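# Place each pallet ring flat on its size-matched holder

## Task

Take every ring off the pallet and set it down flat on the pads of the holder whose size fits that ring; gripping from inside the ring's hole is an option. Afterwards release each ring and withdraw, so both arms finish hovering in free space without contact with anything.

## Robot and tools

Robot: two arms, left_arm and right_arm, each ending in a parallel two-finger gripper. The fingers extend along the gripper's +z axis and close along its y axis. end_effector_position is the spot between the pads when they are shut; closed fingertips sit about 33 mm past it, fully open ones about 9 mm. Closing pushes the tips roughly 24 mm farther out, so keep that clearance above surfaces. Occasionally an outside tug may act on a held part or nudge a loose object.

Frame: all poses share one scene frame. Origin on the tabletop midway between the arms, +z up, +x outward over the table, left_arm on the +y side. Arm names do not correspond to image sides. Positions are in metres; orientations are quaternions written w, x, y, z. Reported hand positions may be slightly off, worse at long reach.

The 20-number row (used by execute_actions and move): a single flat list covering both arms, always all 20 numbers even if one arm is idle. Numbers 1-10 are the left arm: x, y, z, qw, qx, qy, qz, then gripper position, force_limit, speed. Numbers 11-20 repeat this for the right arm. x, y, z, qw..qz are an absolute pose (target place, not an offset) in the scene frame. The three gripper values each lie in [-1, 1]. position: +1 fully open (140 mm), about -0.8 pads touching, -1 closes until blocked. force_limit: roughly 14 N at -1, 60 N at 0, 107 N at +1. speed: gap change about 30 mm/s at -1, 140 at 0, 250 at +1. To leave a gripper unchanged, resend its previous three values (0 is a real command). To hold an arm still, resend its full pose from the last result plus its gripper values every call; reuse your own quaternion rather than the drifted reported one.

execute_actions(actions): a list of actions; each action is a list of up to 15 rows, one per 1/30 s step; a short action repeats its final row to fill 15 steps. Each step's commanded pose is clipped to 70 mm and 16 degrees from the measured pose, so far targets take several actions. A target more than 0.6 m from the gripper's current position along any of its axes rejects that action for both arms; if the first action is rejected or malformed, nothing runs. An empty list just returns state and images.

move(target, speed, stop_force, blocking): target is one 20-number row; each gripper goes in a straight line to its absolute pose, both finishing together, lasting 0.5-10 s (cut off at 10 s). speed is path top speed in m/s, 0.002-0.5 (default 0.25); rotation limited to twice that in rad/s. Grippers rotate the short way. Paths ignore obstacles and the other arm; hands lag and may overshoot speed near full extension. Finger values apply at the start. stop_force (20-80 N, one value for both arms) ends an arm's path when it senses that much extra resistance for two steps; that arm backs up two steps and holds. Use it only with slow moves, not when the gripper rotates, and omit it when lifting off something the gripper presses on. Pressure can briefly exceed it. Unavailable in the first 0.2 s and near stretched poses. An arm within 1.5 mm and 0.5 degrees of its target is treated as still. blocking=false returns after 0.5 s while motion continues (not with stop_force); then use wait or stop before sending new motion.

wait(seconds): 0 to 10; robot keeps its last command, returns early if a move finishes. stop(): brakes a running move; fingers continue. zoom_image(camera, region): region [x0, y0, x1, y1] pixels, max 504x504, cameras cam_head_left, cam_head_right, cam_high, cam_low, cam_left_wrist, cam_right_wrist (all 504x504). finished_scene(scene): ends the current scene by its number; irreversible, so call only when rings are placed and arms are clear.

Results: a state line per arm with position and quaternion; Hand target lines show where the controller is heading; step readings list positions, with HELD marking steps where the command was held back. object_status: 0 moving, 1 blocked while opening, 2 blocked while closing (a grip), 3 reached target or pads met. Confirm a grip by reading 2. position_measured is in counts: 3 open, 230 pads touching, not linear. To squeeze harder while at 2, raise force_limit and nudge position from -1 to -0.98. move adds a line: done, off_target, moving, held (a check blocked the last step), contact (stop_force triggered) or fault, plus limits (paced = pose clipped; held = steps blocked, after which motion may surge). 'pose unreachable' means the clearance check altered that arm's command. Flange force is an approximate wrist load including held weight; 'no reading' means no estimate. MOTOR HOT warns of overheating; reaching the limit brakes the arm.

Joint ranges (rad): waist and shoulder about ±3.49/±3.14, elbow -1.187 to 4.328, forearm roll ±3.316, wrist pitch ±3.140, wrist roll ±3.927. Load limits: 142 N m for waist, shoulder, elbow; 35.6 N m for the wrist joints, held weight included.

Avoid: torque at a joint limit or 150 N external force causes a 10 s arm stop. Arms are stiff, so aiming even slightly past a firm contact can fault. Do not let the arms collide or press each other. Never knock or place anything off the table. Avoid drops, slips, slams and hard pushes; prefer smooth, quick, low-effort motion.

Each tool is called after "Emit:" in YAML: its name, and indented under it one key for each argument.

## Session

Emit:
execute_actions:
  actions: []

Scene clock: 0.00 s.
left_arm: end_effector_position=(+0.6710, +0.6143, +0.3071) position_measured=3 object_status=3 end_effector_quat_wxyz=(+0.465, +0.242, +0.746, +0.411) | right_arm: end_effector_position=(+0.4553, -0.2879, +0.2427) position_measured=3 object_status=3 end_effector_quat_wxyz=(+0.530, +0.390, +0.748, -0.090)
Joint positions: left_arm=[ 0.474 -0.272 -0.782  0.169  0.28  -2.76 ] | right_arm=[ 1.578 -0.246 -0.93   0.957 -1.608  2.033]
Joint velocities: left_arm=[-0.001 -0.    -0.     0.     0.    -0.   ] | right_arm=[ 0.001  0.     0.001 -0.002  0.     0.   ]
Flange force (N, the push that the arm receives, along the gripper's own x y z axes): no reading
Hand target (left_arm): +0.671, +0.614, +0.307; +0.465, +0.242, +0.746, +0.411
Hand target (right_arm): +0.455, -0.288, +0.243; +0.530, +0.390, +0.748, -0.090

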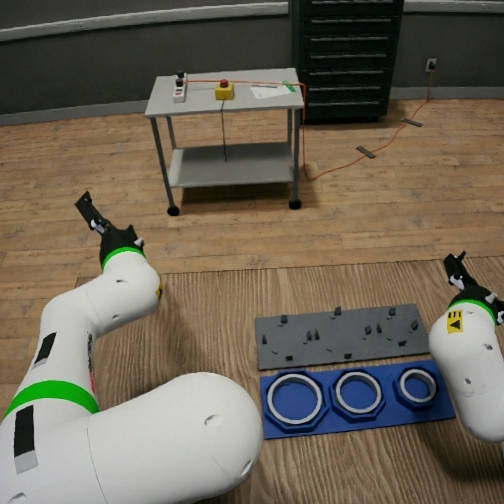

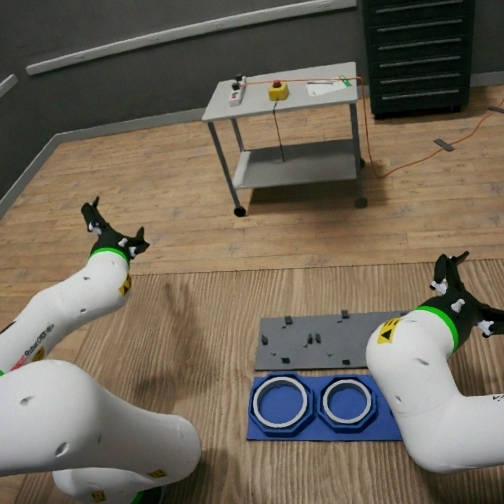

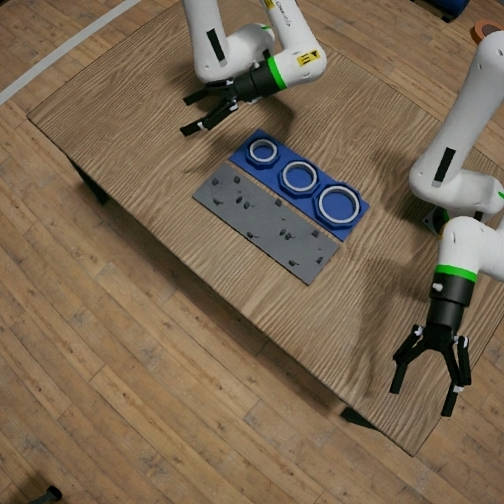

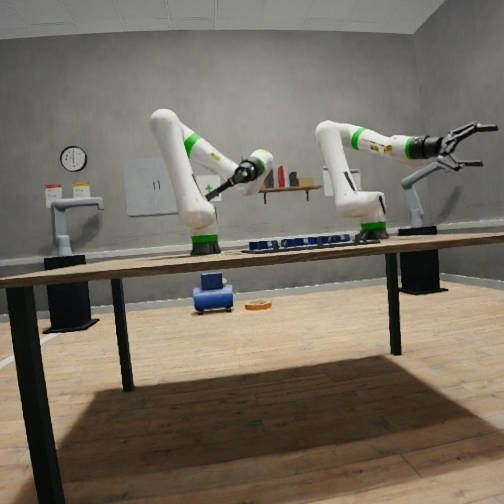

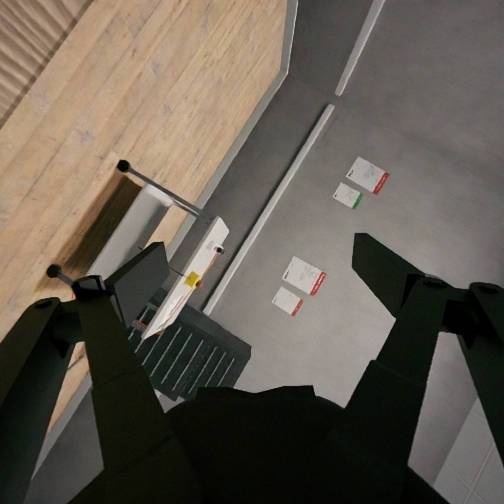

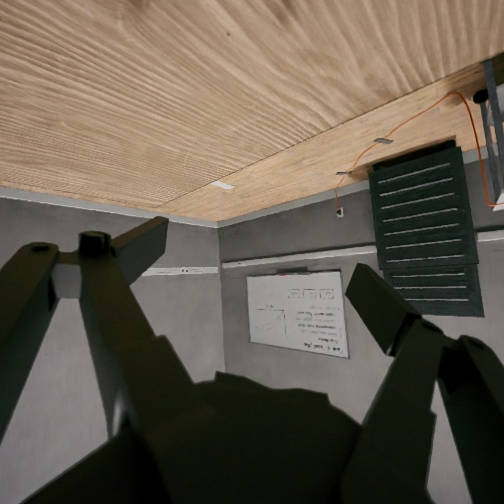

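Emit:
zoom_image:
  camera: "cam_high"
  region: [180,110,380,300]

Emit:
move:
  target: [0.671,0.614,0.307,0.465,0.242,0.746,0.411,1,0,0,0.35,-0.15,0.25,0,0,1,0,-0.8,0,0]
  speed: 0.4

Region (180, 110, 380, 300) of cam_high's 504x504 image, scaled by 2.520, with more detail than that image has; it fills the top 479 rows of this view, and the rest is white.

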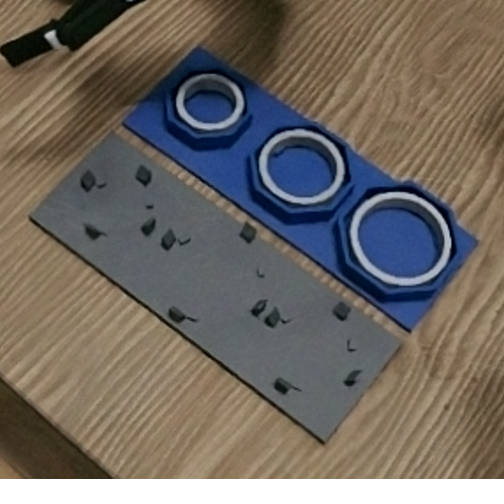

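Scene clock: 3.37 s.
left_arm: end_effector_position=(+0.6710, +0.6140, +0.3070) position_measured=3 object_status=3 end_effector_quat_wxyz=(+0.465, +0.242, +0.746, +0.411) | right_arm: end_effector_position=(+0.3499, -0.1512, +0.2498) position_measured=229 object_status=3 end_effector_quat_wxyz=(+0.001, +0.000, +1.000, +0.000)
Joint positions: left_arm=[ 0.472 -0.272 -0.784  0.174  0.284 -2.764] | right_arm=[ 1.237 -0.23  -0.179  0.001 -1.62   3.684]
Joint velocities: left_arm=[ 0.     0.001  0.     0.     0.    -0.   ] | right_arm=[-0.001  0.     0.    -0.002 -0.     0.001]
Flange force (N, the push that the arm receives, along the gripper's own x y z axes): left_arm=no reading | right_arm=[-4.8 0.8 1.0]
Hand target (left_arm): +0.671, +0.614, +0.307; +0.465, +0.242, +0.746, +0.411
Hand target (right_arm): +0.350, -0.151, +0.250; +0.001, +0.000, +1.000, +0.000
Off the commanded pose (left_arm): 0.000 m, 0 deg.
Off the commanded pose (right_arm): 0.001 m, 0 deg.
move: done

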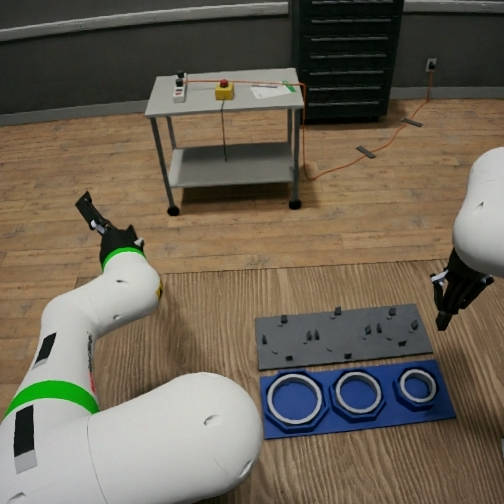

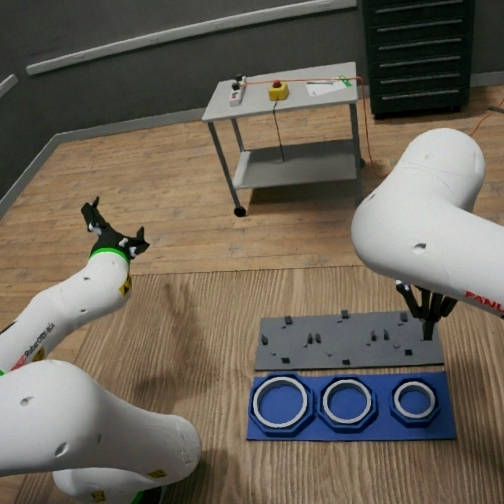

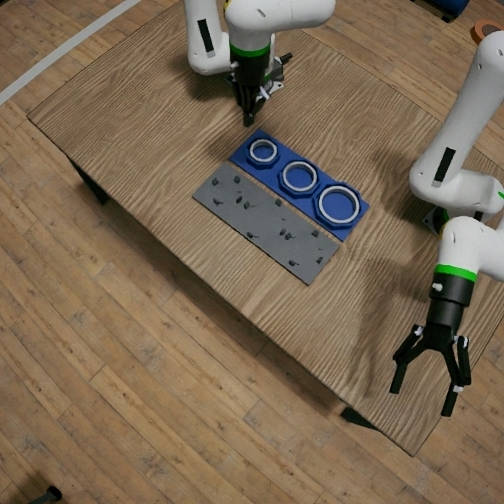

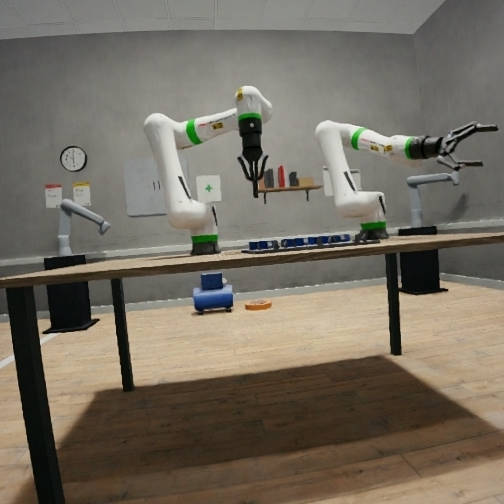

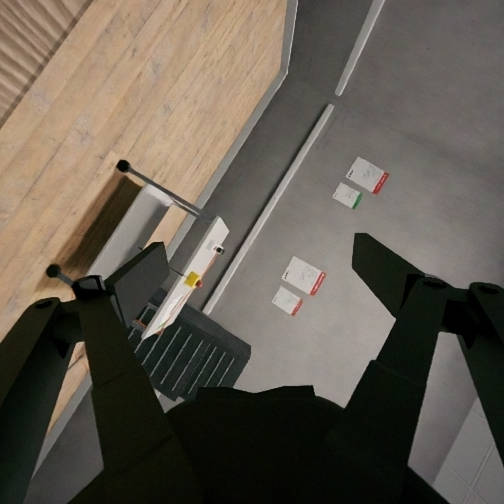

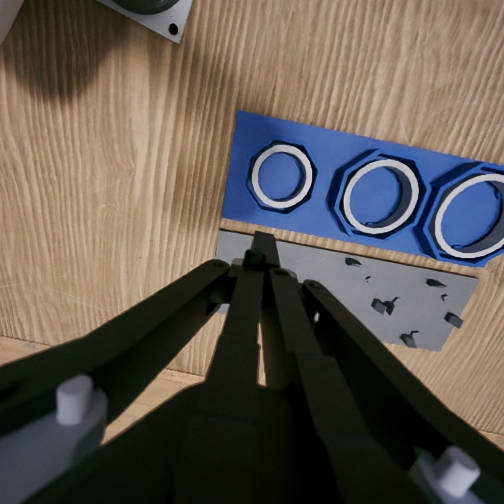

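Emit:
move:
  target: [0.671,0.614,0.307,0.465,0.242,0.746,0.411,1,0,0,0.29,-0.12,0.15,0,-0.1,0.995,0,-0.8,0,0]
  speed: 0.4

Scene clock: 6.00 s.
left_arm: end_effector_position=(+0.6710, +0.6140, +0.3070) position_measured=3 object_status=3 end_effector_quat_wxyz=(+0.465, +0.242, +0.746, +0.411) | right_arm: end_effector_position=(+0.2901, -0.1199, +0.1500) position_measured=229 object_status=3 end_effector_quat_wxyz=(+0.000, -0.100, +0.995, +0.000)
Joint positions: left_arm=[ 0.472 -0.272 -0.784  0.174  0.284 -2.764] | right_arm=[ 1.443 -0.275 -0.446 -0.    -1.4    3.679]
Joint velocities: left_arm=[-0.  0. -0. -0. -0.  0.] | right_arm=[ 0.001  0.001 -0.001  0.     0.    -0.001]
Flange force (N, the push that the arm receives, along the gripper's own x y z axes): left_arm=no reading | right_arm=[-2.6 -0.2 1.4]
Hand target (left_arm): +0.671, +0.614, +0.307; +0.465, +0.242, +0.746, +0.411
Hand target (right_arm): +0.290, -0.120, +0.150; +0.000, -0.100, +0.995, +0.000
Off the commanded pose (left_arm): 0.000 m, 0 deg.
Off the commanded pose (right_arm): 0.000 m, 0 deg.
move: done

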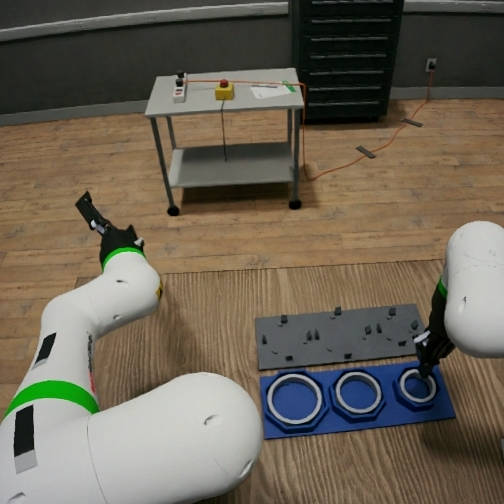

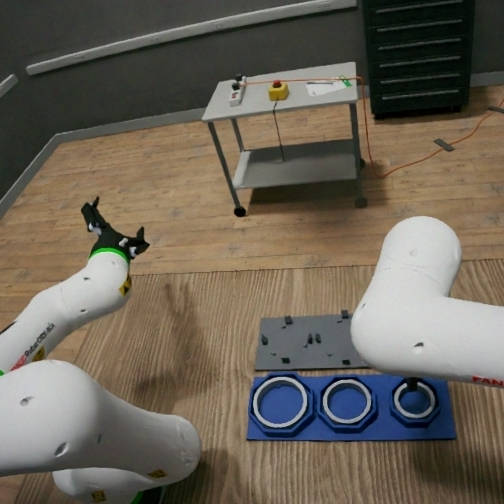

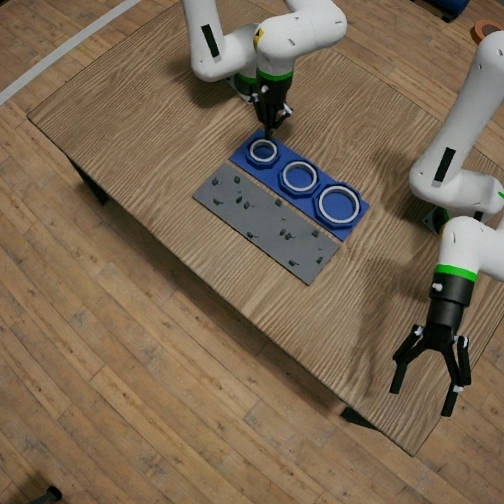

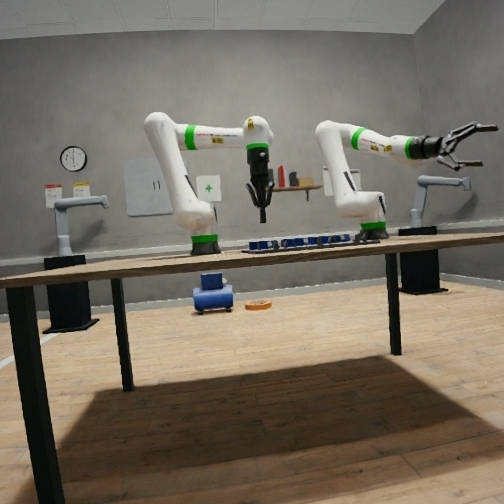

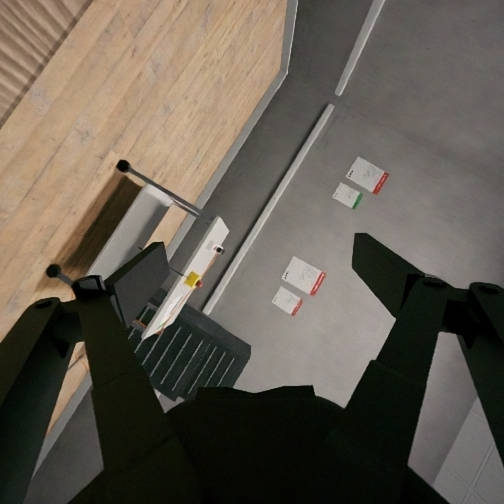

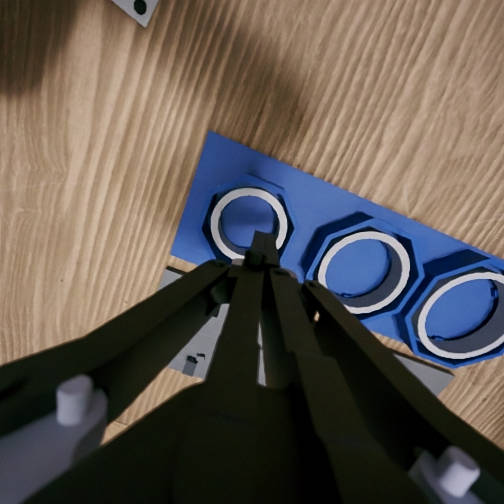

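Emit:
move:
  target: [0.671,0.614,0.307,0.465,0.242,0.746,0.411,1,0,0,0.31,-0.12,0.1,0,-0.996,0.087,0,0.5,0,0]
  speed: 0.5

Scene clock: 11.57 s.
left_arm: end_effector_position=(+0.6710, +0.6140, +0.3070) position_measured=3 object_status=3 end_effector_quat_wxyz=(+0.465, +0.242, +0.746, +0.411) | right_arm: end_effector_position=(+0.3087, -0.1184, +0.0994) position_measured=66 object_status=3 end_effector_quat_wxyz=(-0.300, +0.709, -0.493, +0.405)
Joint positions: left_arm=[ 0.472 -0.272 -0.784  0.174  0.284 -2.764] | right_arm=[ 2.401 -0.178 -1.188  0.822 -1.411  3.929]
Joint velocities: left_arm=[ 0.  0. -0. -0.  0. -0.] | right_arm=[ 0.007  0.029  0.     0.004 -0.005  0.002]
Flange force (N, the push that the arm receives, along the gripper's own x y z axes): no reading
Hand target (left_arm): +0.671, +0.614, +0.307; +0.465, +0.242, +0.746, +0.411
Hand target (right_arm): +0.309, -0.118, +0.099; -0.300, +0.709, -0.493, +0.405
Off the commanded pose (left_arm): 0.000 m, 0 deg.
Off the commanded pose (right_arm): 0.002 m, 83 deg; orientation clipped at the last step of the last action.
joint sent to its limit (right arm) — the command would take joint 3 (elbow) past its lower limit and joint 6 (wrist roll) past its upper limit, so those joints were sent only as far as their limits.
move: off_target (right_arm); limits=paced

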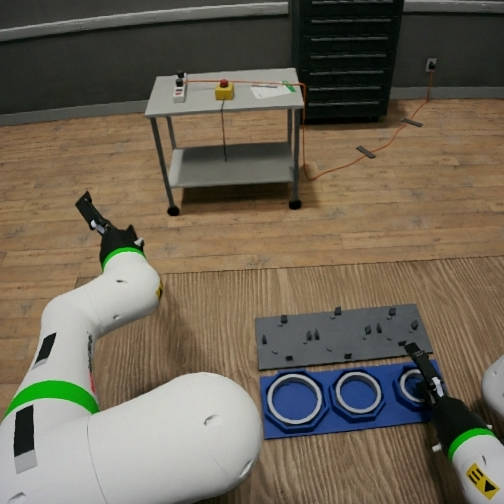

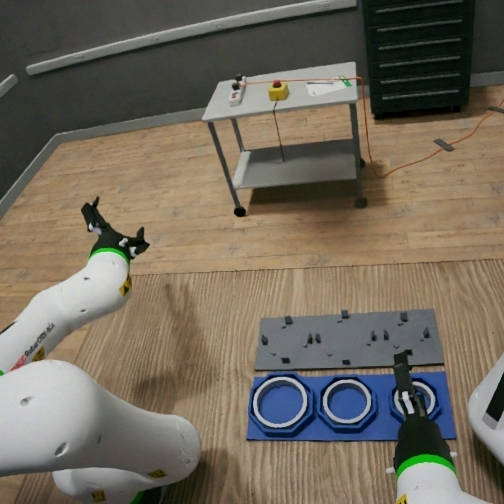

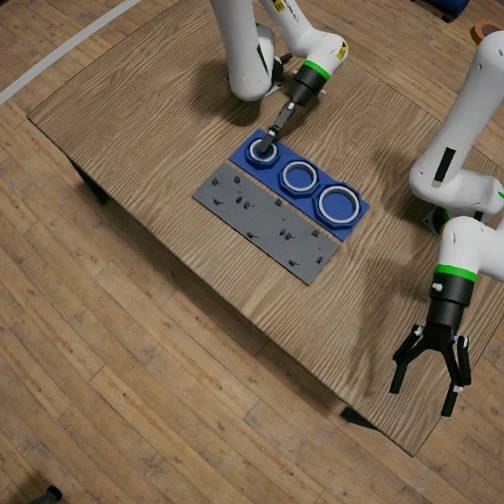

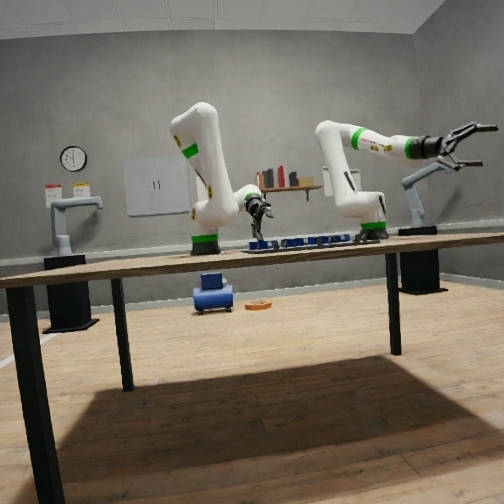

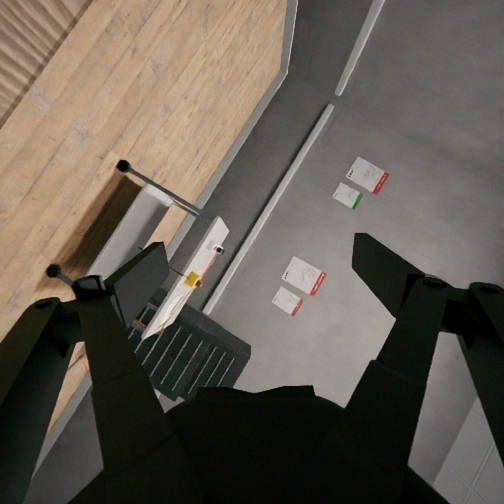

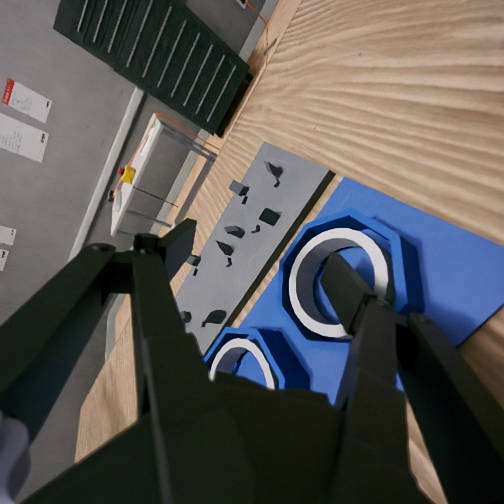

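Emit:
move:
  target: [0.671,0.614,0.307,0.465,0.242,0.746,0.411,1,0,0,0.33,-0.12,0.22,0,0.087,0.996,0,0.5,0,0]
  speed: 0.35

Emit:
move:
  target: [0.671,0.614,0.307,0.465,0.242,0.746,0.411,1,0,0,0.31,-0.12,0.1,0,0.087,0.996,0,0.5,0,0]

Scene clock: 16.13 s.
left_arm: end_effector_position=(+0.6710, +0.6140, +0.3070) position_measured=3 object_status=3 end_effector_quat_wxyz=(+0.465, +0.242, +0.746, +0.411) | right_arm: end_effector_position=(+0.3304, -0.1212, +0.2200) position_measured=66 object_status=3 end_effector_quat_wxyz=(+0.001, +0.087, +0.996, +0.000)
Joint positions: left_arm=[ 0.472 -0.272 -0.784  0.174  0.284 -2.764] | right_arm=[ 1.33  -0.218 -0.239  0.002 -1.549  3.416]
Joint velocities: left_arm=[ 0.001  0.002  0.    -0.    -0.     0.   ] | right_arm=[ 0.001 -0.     0.001  0.     0.001 -0.   ]
Flange force (N, the push that the arm receives, along the gripper's own x y z axes): left_arm=no reading | right_arm=[-4.2 1.2 0.2]
Hand target (left_arm): +0.671, +0.614, +0.307; +0.465, +0.242, +0.746, +0.411
Hand target (right_arm): +0.330, -0.121, +0.220; +0.001, +0.087, +0.996, +0.000
Off the commanded pose (left_arm): 0.000 m, 0 deg.
Off the commanded pose (right_arm): 0.001 m, 0 deg.
move: done

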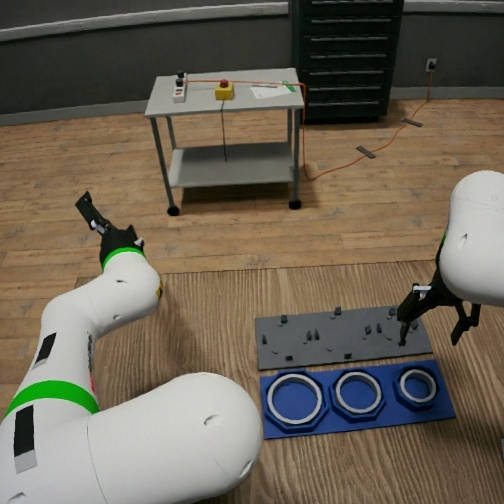

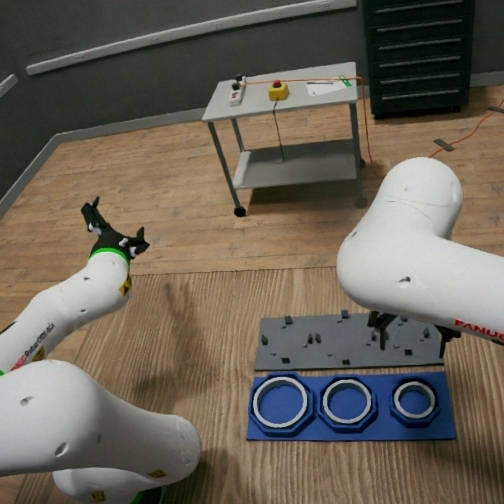

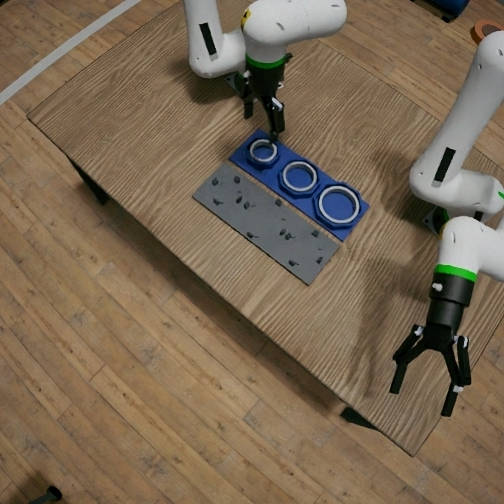

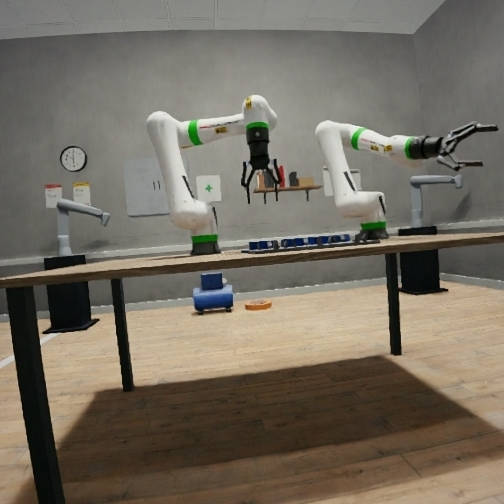

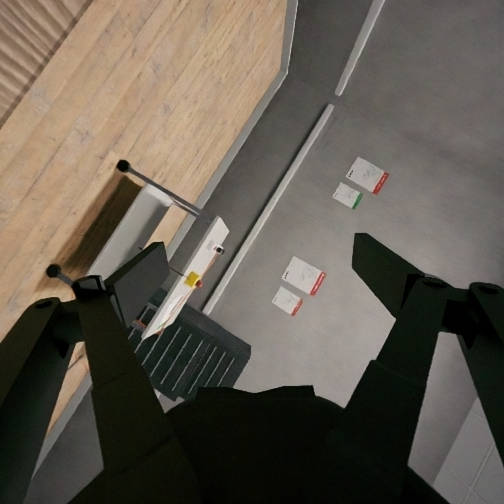

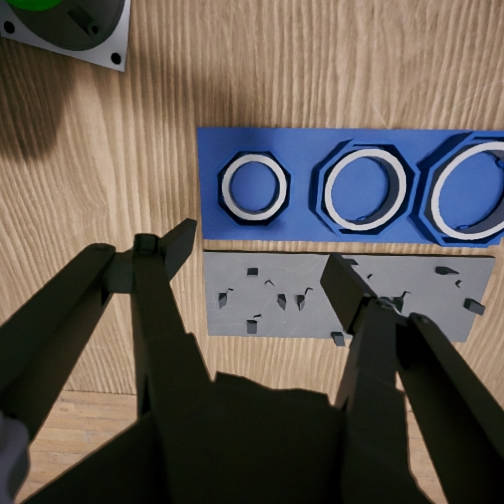

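Scene clock: 17.03 s.
left_arm: end_effector_position=(+0.6710, +0.6140, +0.3070) position_measured=3 object_status=3 end_effector_quat_wxyz=(+0.465, +0.242, +0.746, +0.411) | right_arm: end_effector_position=(+0.3100, -0.1198, +0.1000) position_measured=66 object_status=3 end_effector_quat_wxyz=(-0.000, +0.087, +0.996, +0.000)
Joint positions: left_arm=[ 0.472 -0.272 -0.784  0.174  0.284 -2.764] | right_arm=[ 1.385 -0.203 -0.51  -0.    -1.263  3.363]
Joint velocities: left_arm=[-0.001 -0.    -0.    -0.    -0.    -0.   ] | right_arm=[ 0.     0.    -0.001  0.001  0.    -0.   ]
Flange force (N, the push that the arm receives, along the gripper's own x y z axes): left_arm=no reading | right_arm=[-4.8 3.8 0.0]
Hand target (left_arm): +0.671, +0.614, +0.307; +0.465, +0.242, +0.746, +0.411
Hand target (right_arm): +0.310, -0.120, +0.100; -0.000, +0.087, +0.996, +0.000
Off the commanded pose (left_arm): 0.000 m, 0 deg.
Off the commanded pose (right_arm): 0.000 m, 0 deg.
move: done

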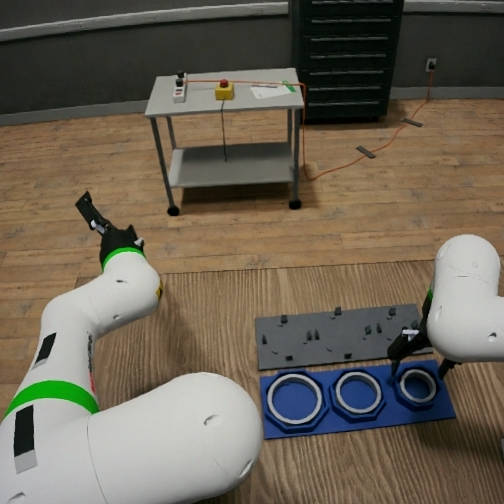

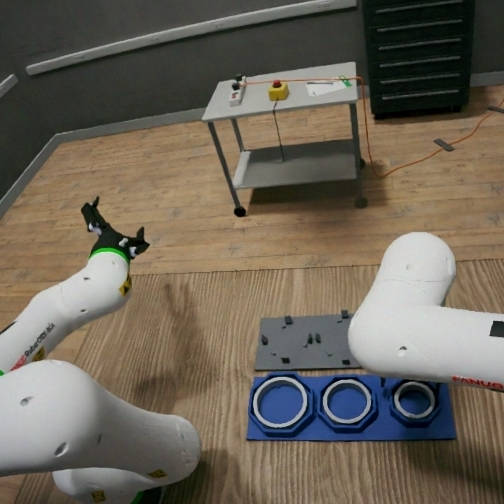

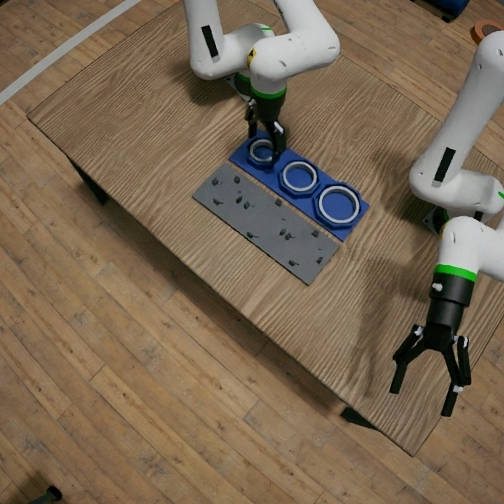

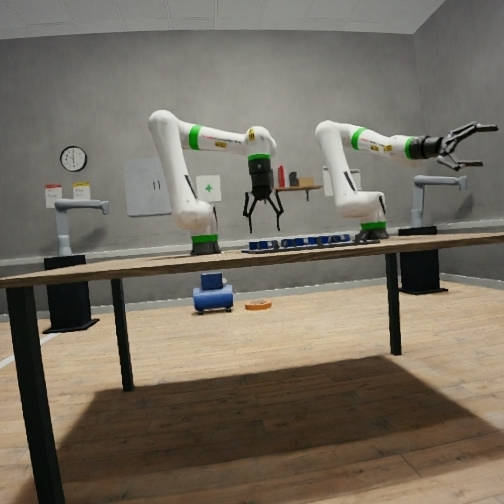

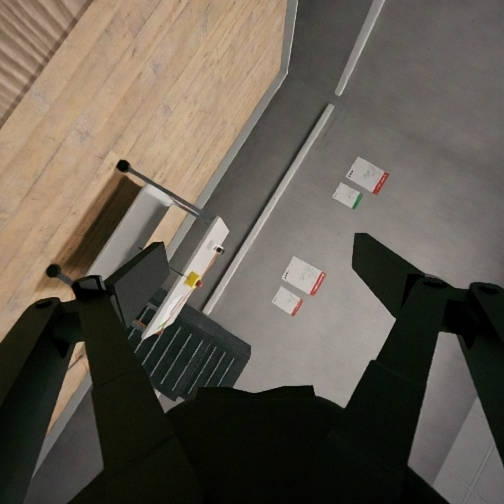

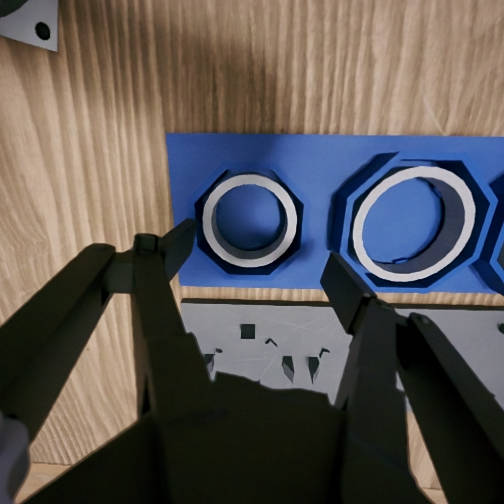

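Emit:
move:
  target: [0.671,0.614,0.307,0.465,0.242,0.746,0.411,1,0,0,0.308,-0.133,0.065,0,0.087,0.996,0,-0.5,0,0]
  speed: 0.1

Emit:
zoom_image:
  camera: "cam_head_left"
  region: [240,290,480,450]

Emit:
zoom_image:
  camera: "cam_low"
  region: [220,190,400,270]

Scene clock: 19.27 s.
left_arm: end_effector_position=(+0.6710, +0.6140, +0.3070) position_measured=3 object_status=3 end_effector_quat_wxyz=(+0.465, +0.242, +0.746, +0.411) | right_arm: end_effector_position=(+0.3080, -0.1331, +0.0649) position_measured=192 object_status=3 end_effector_quat_wxyz=(-0.000, +0.087, +0.996, -0.000)
Joint positions: left_arm=[ 0.472 -0.272 -0.784  0.174  0.284 -2.764] | right_arm=[ 1.375 -0.199 -0.594  0.    -1.176  3.372]
Joint velocities: left_arm=[ 0.    -0.001  0.    -0.    -0.    -0.   ] | right_arm=[-0.001 -0.    -0.001 -0.003  0.     0.001]
Flange force (N, the push that the arm receives, along the gripper's own x y z axes): left_arm=no reading | right_arm=[-5.1 2.3 1.2]
Hand target (left_arm): +0.671, +0.614, +0.307; +0.465, +0.242, +0.746, +0.411
Hand target (right_arm): +0.308, -0.133, +0.065; -0.000, +0.087, +0.996, -0.000
Off the commanded pose (left_arm): 0.000 m, 0 deg.
Off the commanded pose (right_arm): 0.000 m, 0 deg.
move: done

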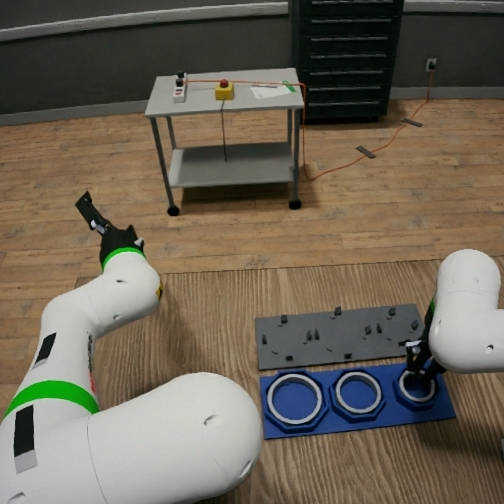

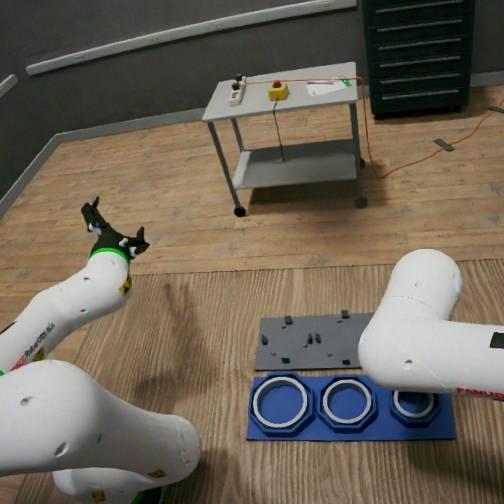

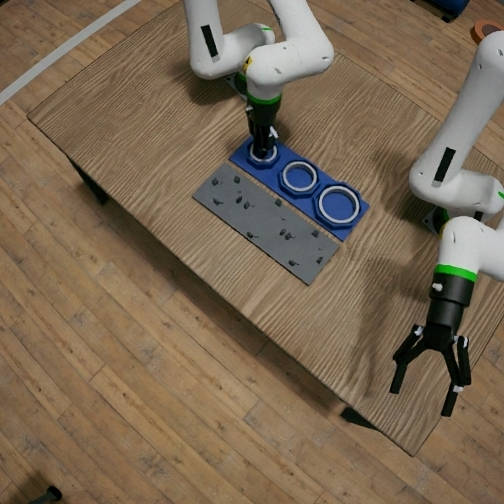

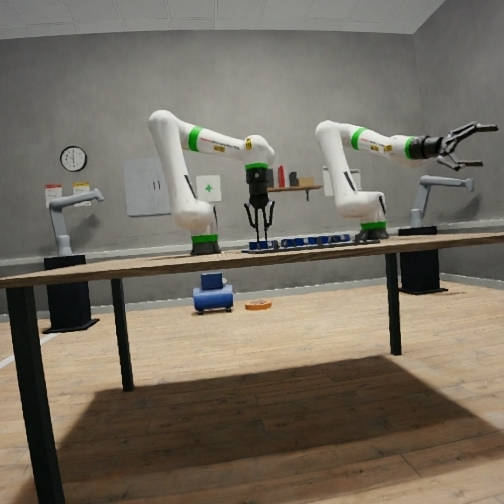

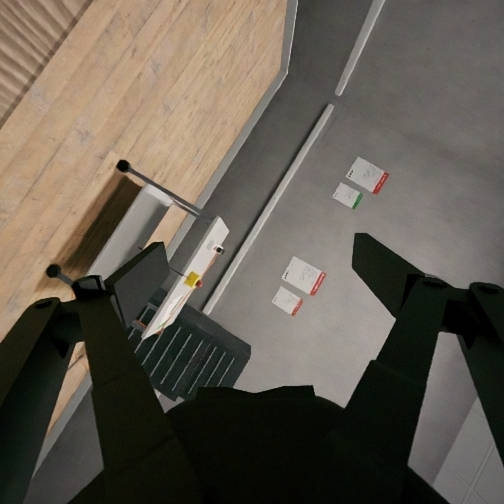

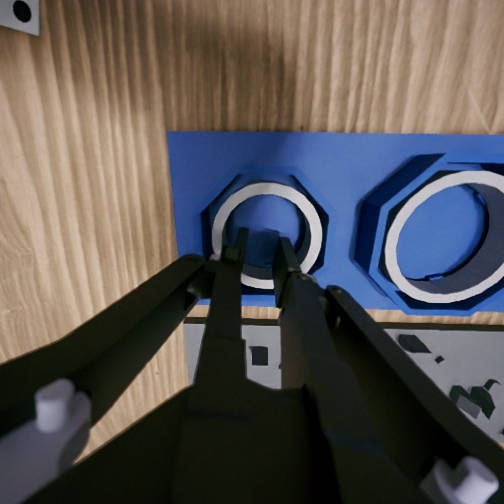

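Region (240, 290, 480, 450) of cam_head_left's 504x504 image, scaled by 2.100, with more detail than that image has.

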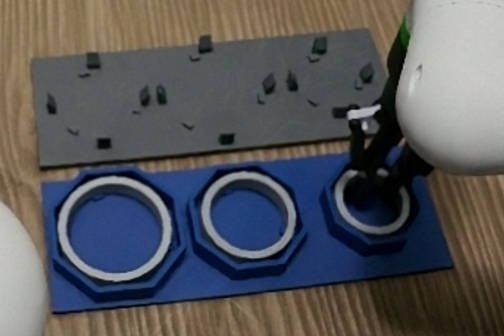

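Region (220, 190, 400, 270) of cam_low's 504x504 image, scaled by 2.800, with more detail than that image has.

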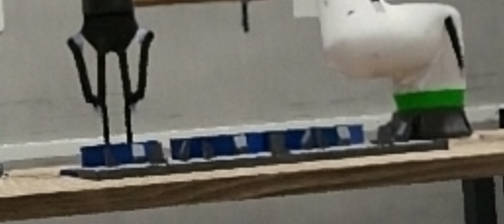

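Emit:
move:
  target: [0.671,0.614,0.307,0.465,0.242,0.746,0.411,1,0,0,0.300,-0.131,0.046,0,0.087,0.996,0,-0.5,0,0]
  speed: 0.03

Emit:
move:
  target: [0.671,0.614,0.307,0.465,0.242,0.746,0.411,1,0,0,0.300,-0.131,0.046,0,0.087,0.996,0,1,0,-0.7]

Scene clock: 21.13 s.
left_arm: end_effector_position=(+0.6710, +0.6140, +0.3070) position_measured=3 object_status=3 end_effector_quat_wxyz=(+0.465, +0.242, +0.746, +0.411) | right_arm: end_effector_position=(+0.3000, -0.1310, +0.0460) position_measured=192 object_status=3 end_effector_quat_wxyz=(-0.000, +0.087, +0.996, +0.000)
Joint positions: left_arm=[ 0.472 -0.272 -0.784  0.174  0.284 -2.764] | right_arm=[ 1.401 -0.189 -0.634 -0.    -1.126  3.346]
Joint velocities: left_arm=[ 0.001  0.001  0.    -0.    -0.     0.   ] | right_arm=[ 0.    -0.    -0.001 -0.001  0.    -0.002]
Flange force (N, the push that the arm receives, along the gripper's own x y z axes): left_arm=no reading | right_arm=[-4.0 2.3 1.9]
Hand target (left_arm): +0.671, +0.614, +0.307; +0.465, +0.242, +0.746, +0.411
Hand target (right_arm): +0.300, -0.131, +0.046; -0.000, +0.087, +0.996, +0.000
Off the commanded pose (left_arm): 0.000 m, 0 deg.
Off the commanded pose (right_arm): 0.000 m, 0 deg.
move: done

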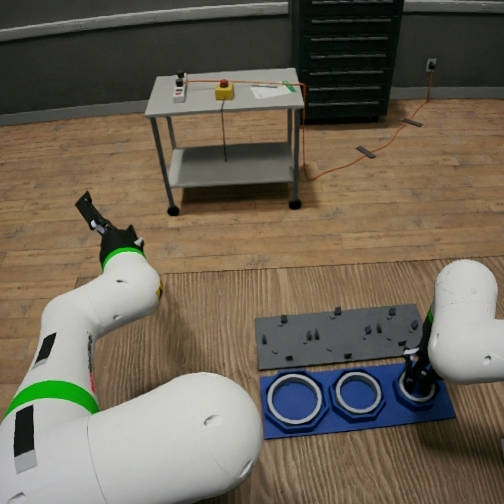

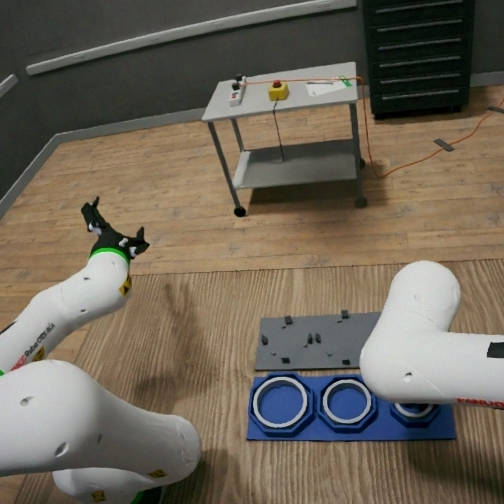

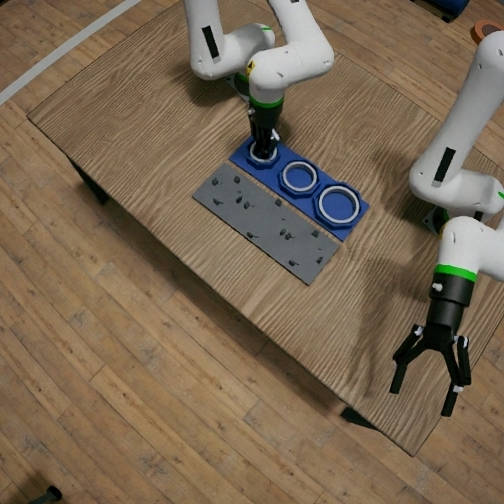

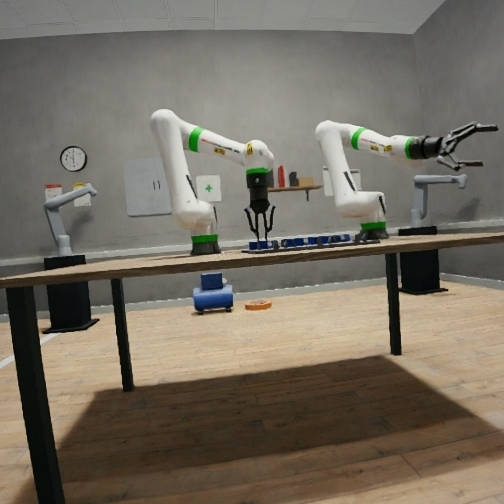

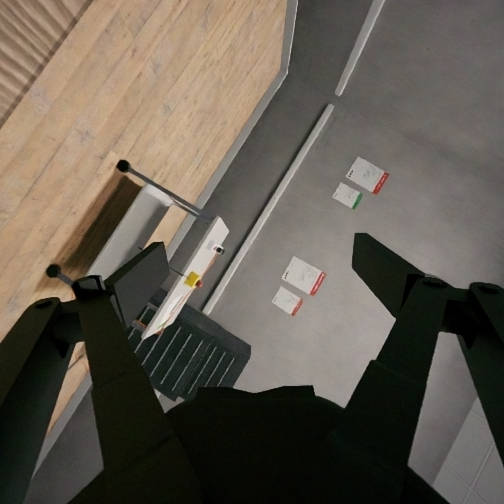

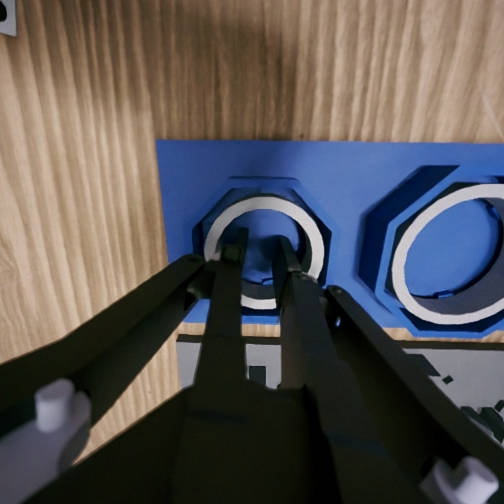

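Scene clock: 21.83 s.
left_arm: end_effector_position=(+0.6710, +0.6140, +0.3070) position_measured=3 object_status=3 end_effector_quat_wxyz=(+0.465, +0.242, +0.746, +0.411) | right_arm: end_effector_position=(+0.2999, -0.1310, +0.0460) position_measured=150 object_status=1 end_effector_quat_wxyz=(-0.000, +0.087, +0.996, +0.000)
Joint positions: left_arm=[ 0.472 -0.272 -0.784  0.174  0.284 -2.764] | right_arm=[ 1.401 -0.189 -0.634 -0.    -1.126  3.346]
Joint velocities: left_arm=[ 0.    -0.001  0.     0.    -0.    -0.   ] | right_arm=[-0.002 -0.     0.001  0.001 -0.     0.001]
Flange force (N, the push that the arm receives, along the gripper's own x y z axes): left_arm=no reading | right_arm=[-3.3 1.6 4.3]
Hand target (left_arm): +0.671, +0.614, +0.307; +0.465, +0.242, +0.746, +0.411
Hand target (right_arm): +0.300, -0.131, +0.046; -0.000, +0.087, +0.996, +0.000
Off the commanded pose (left_arm): 0.000 m, 0 deg.
Off the commanded pose (right_arm): 0.000 m, 0 deg.
move: done

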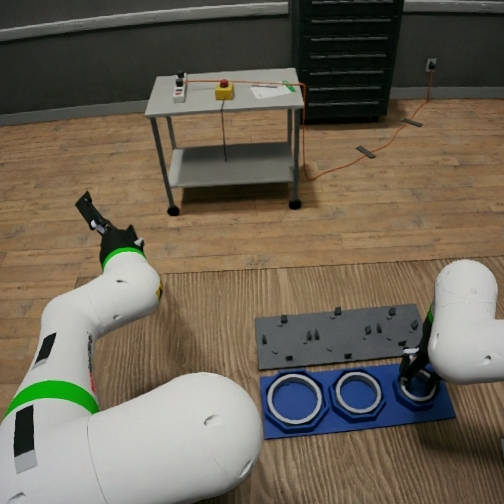

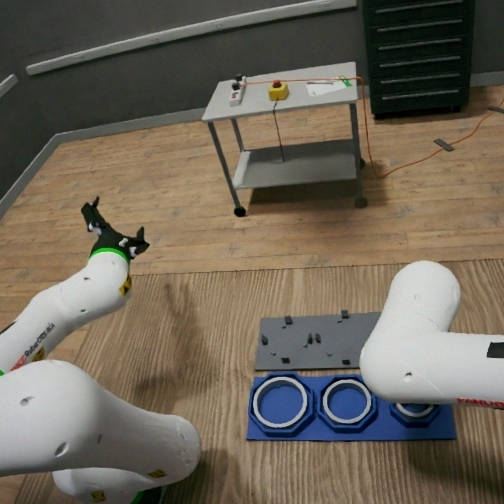

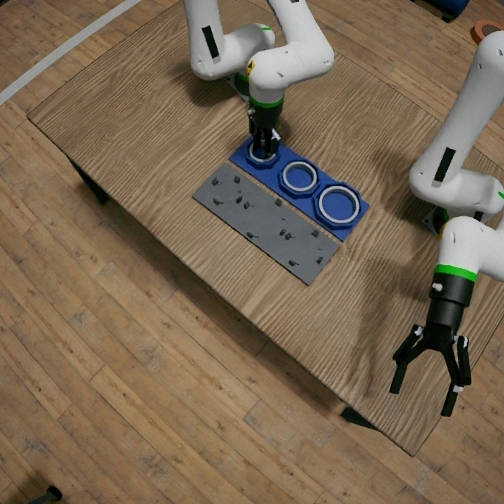

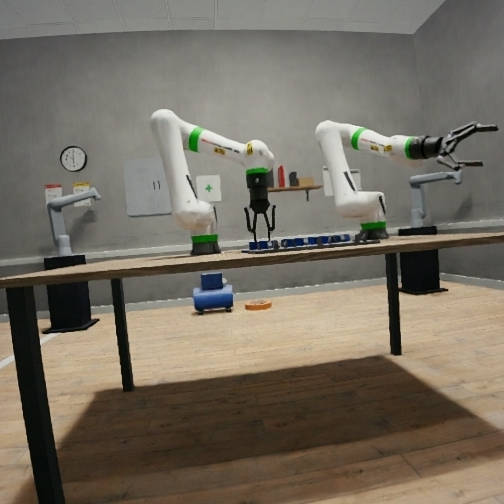

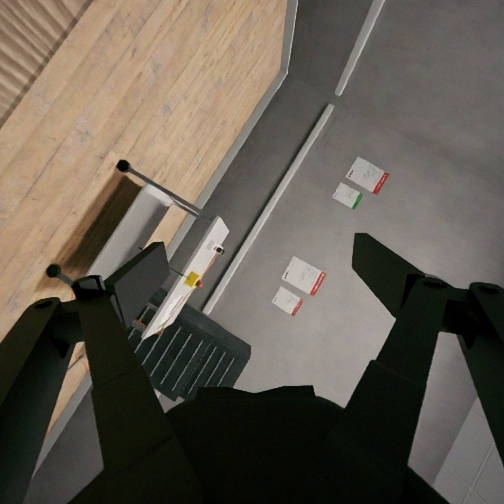

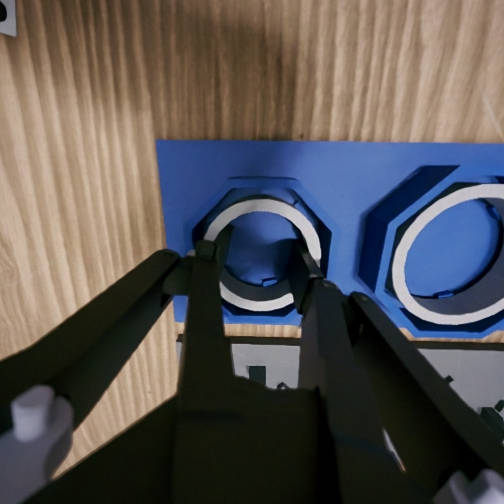

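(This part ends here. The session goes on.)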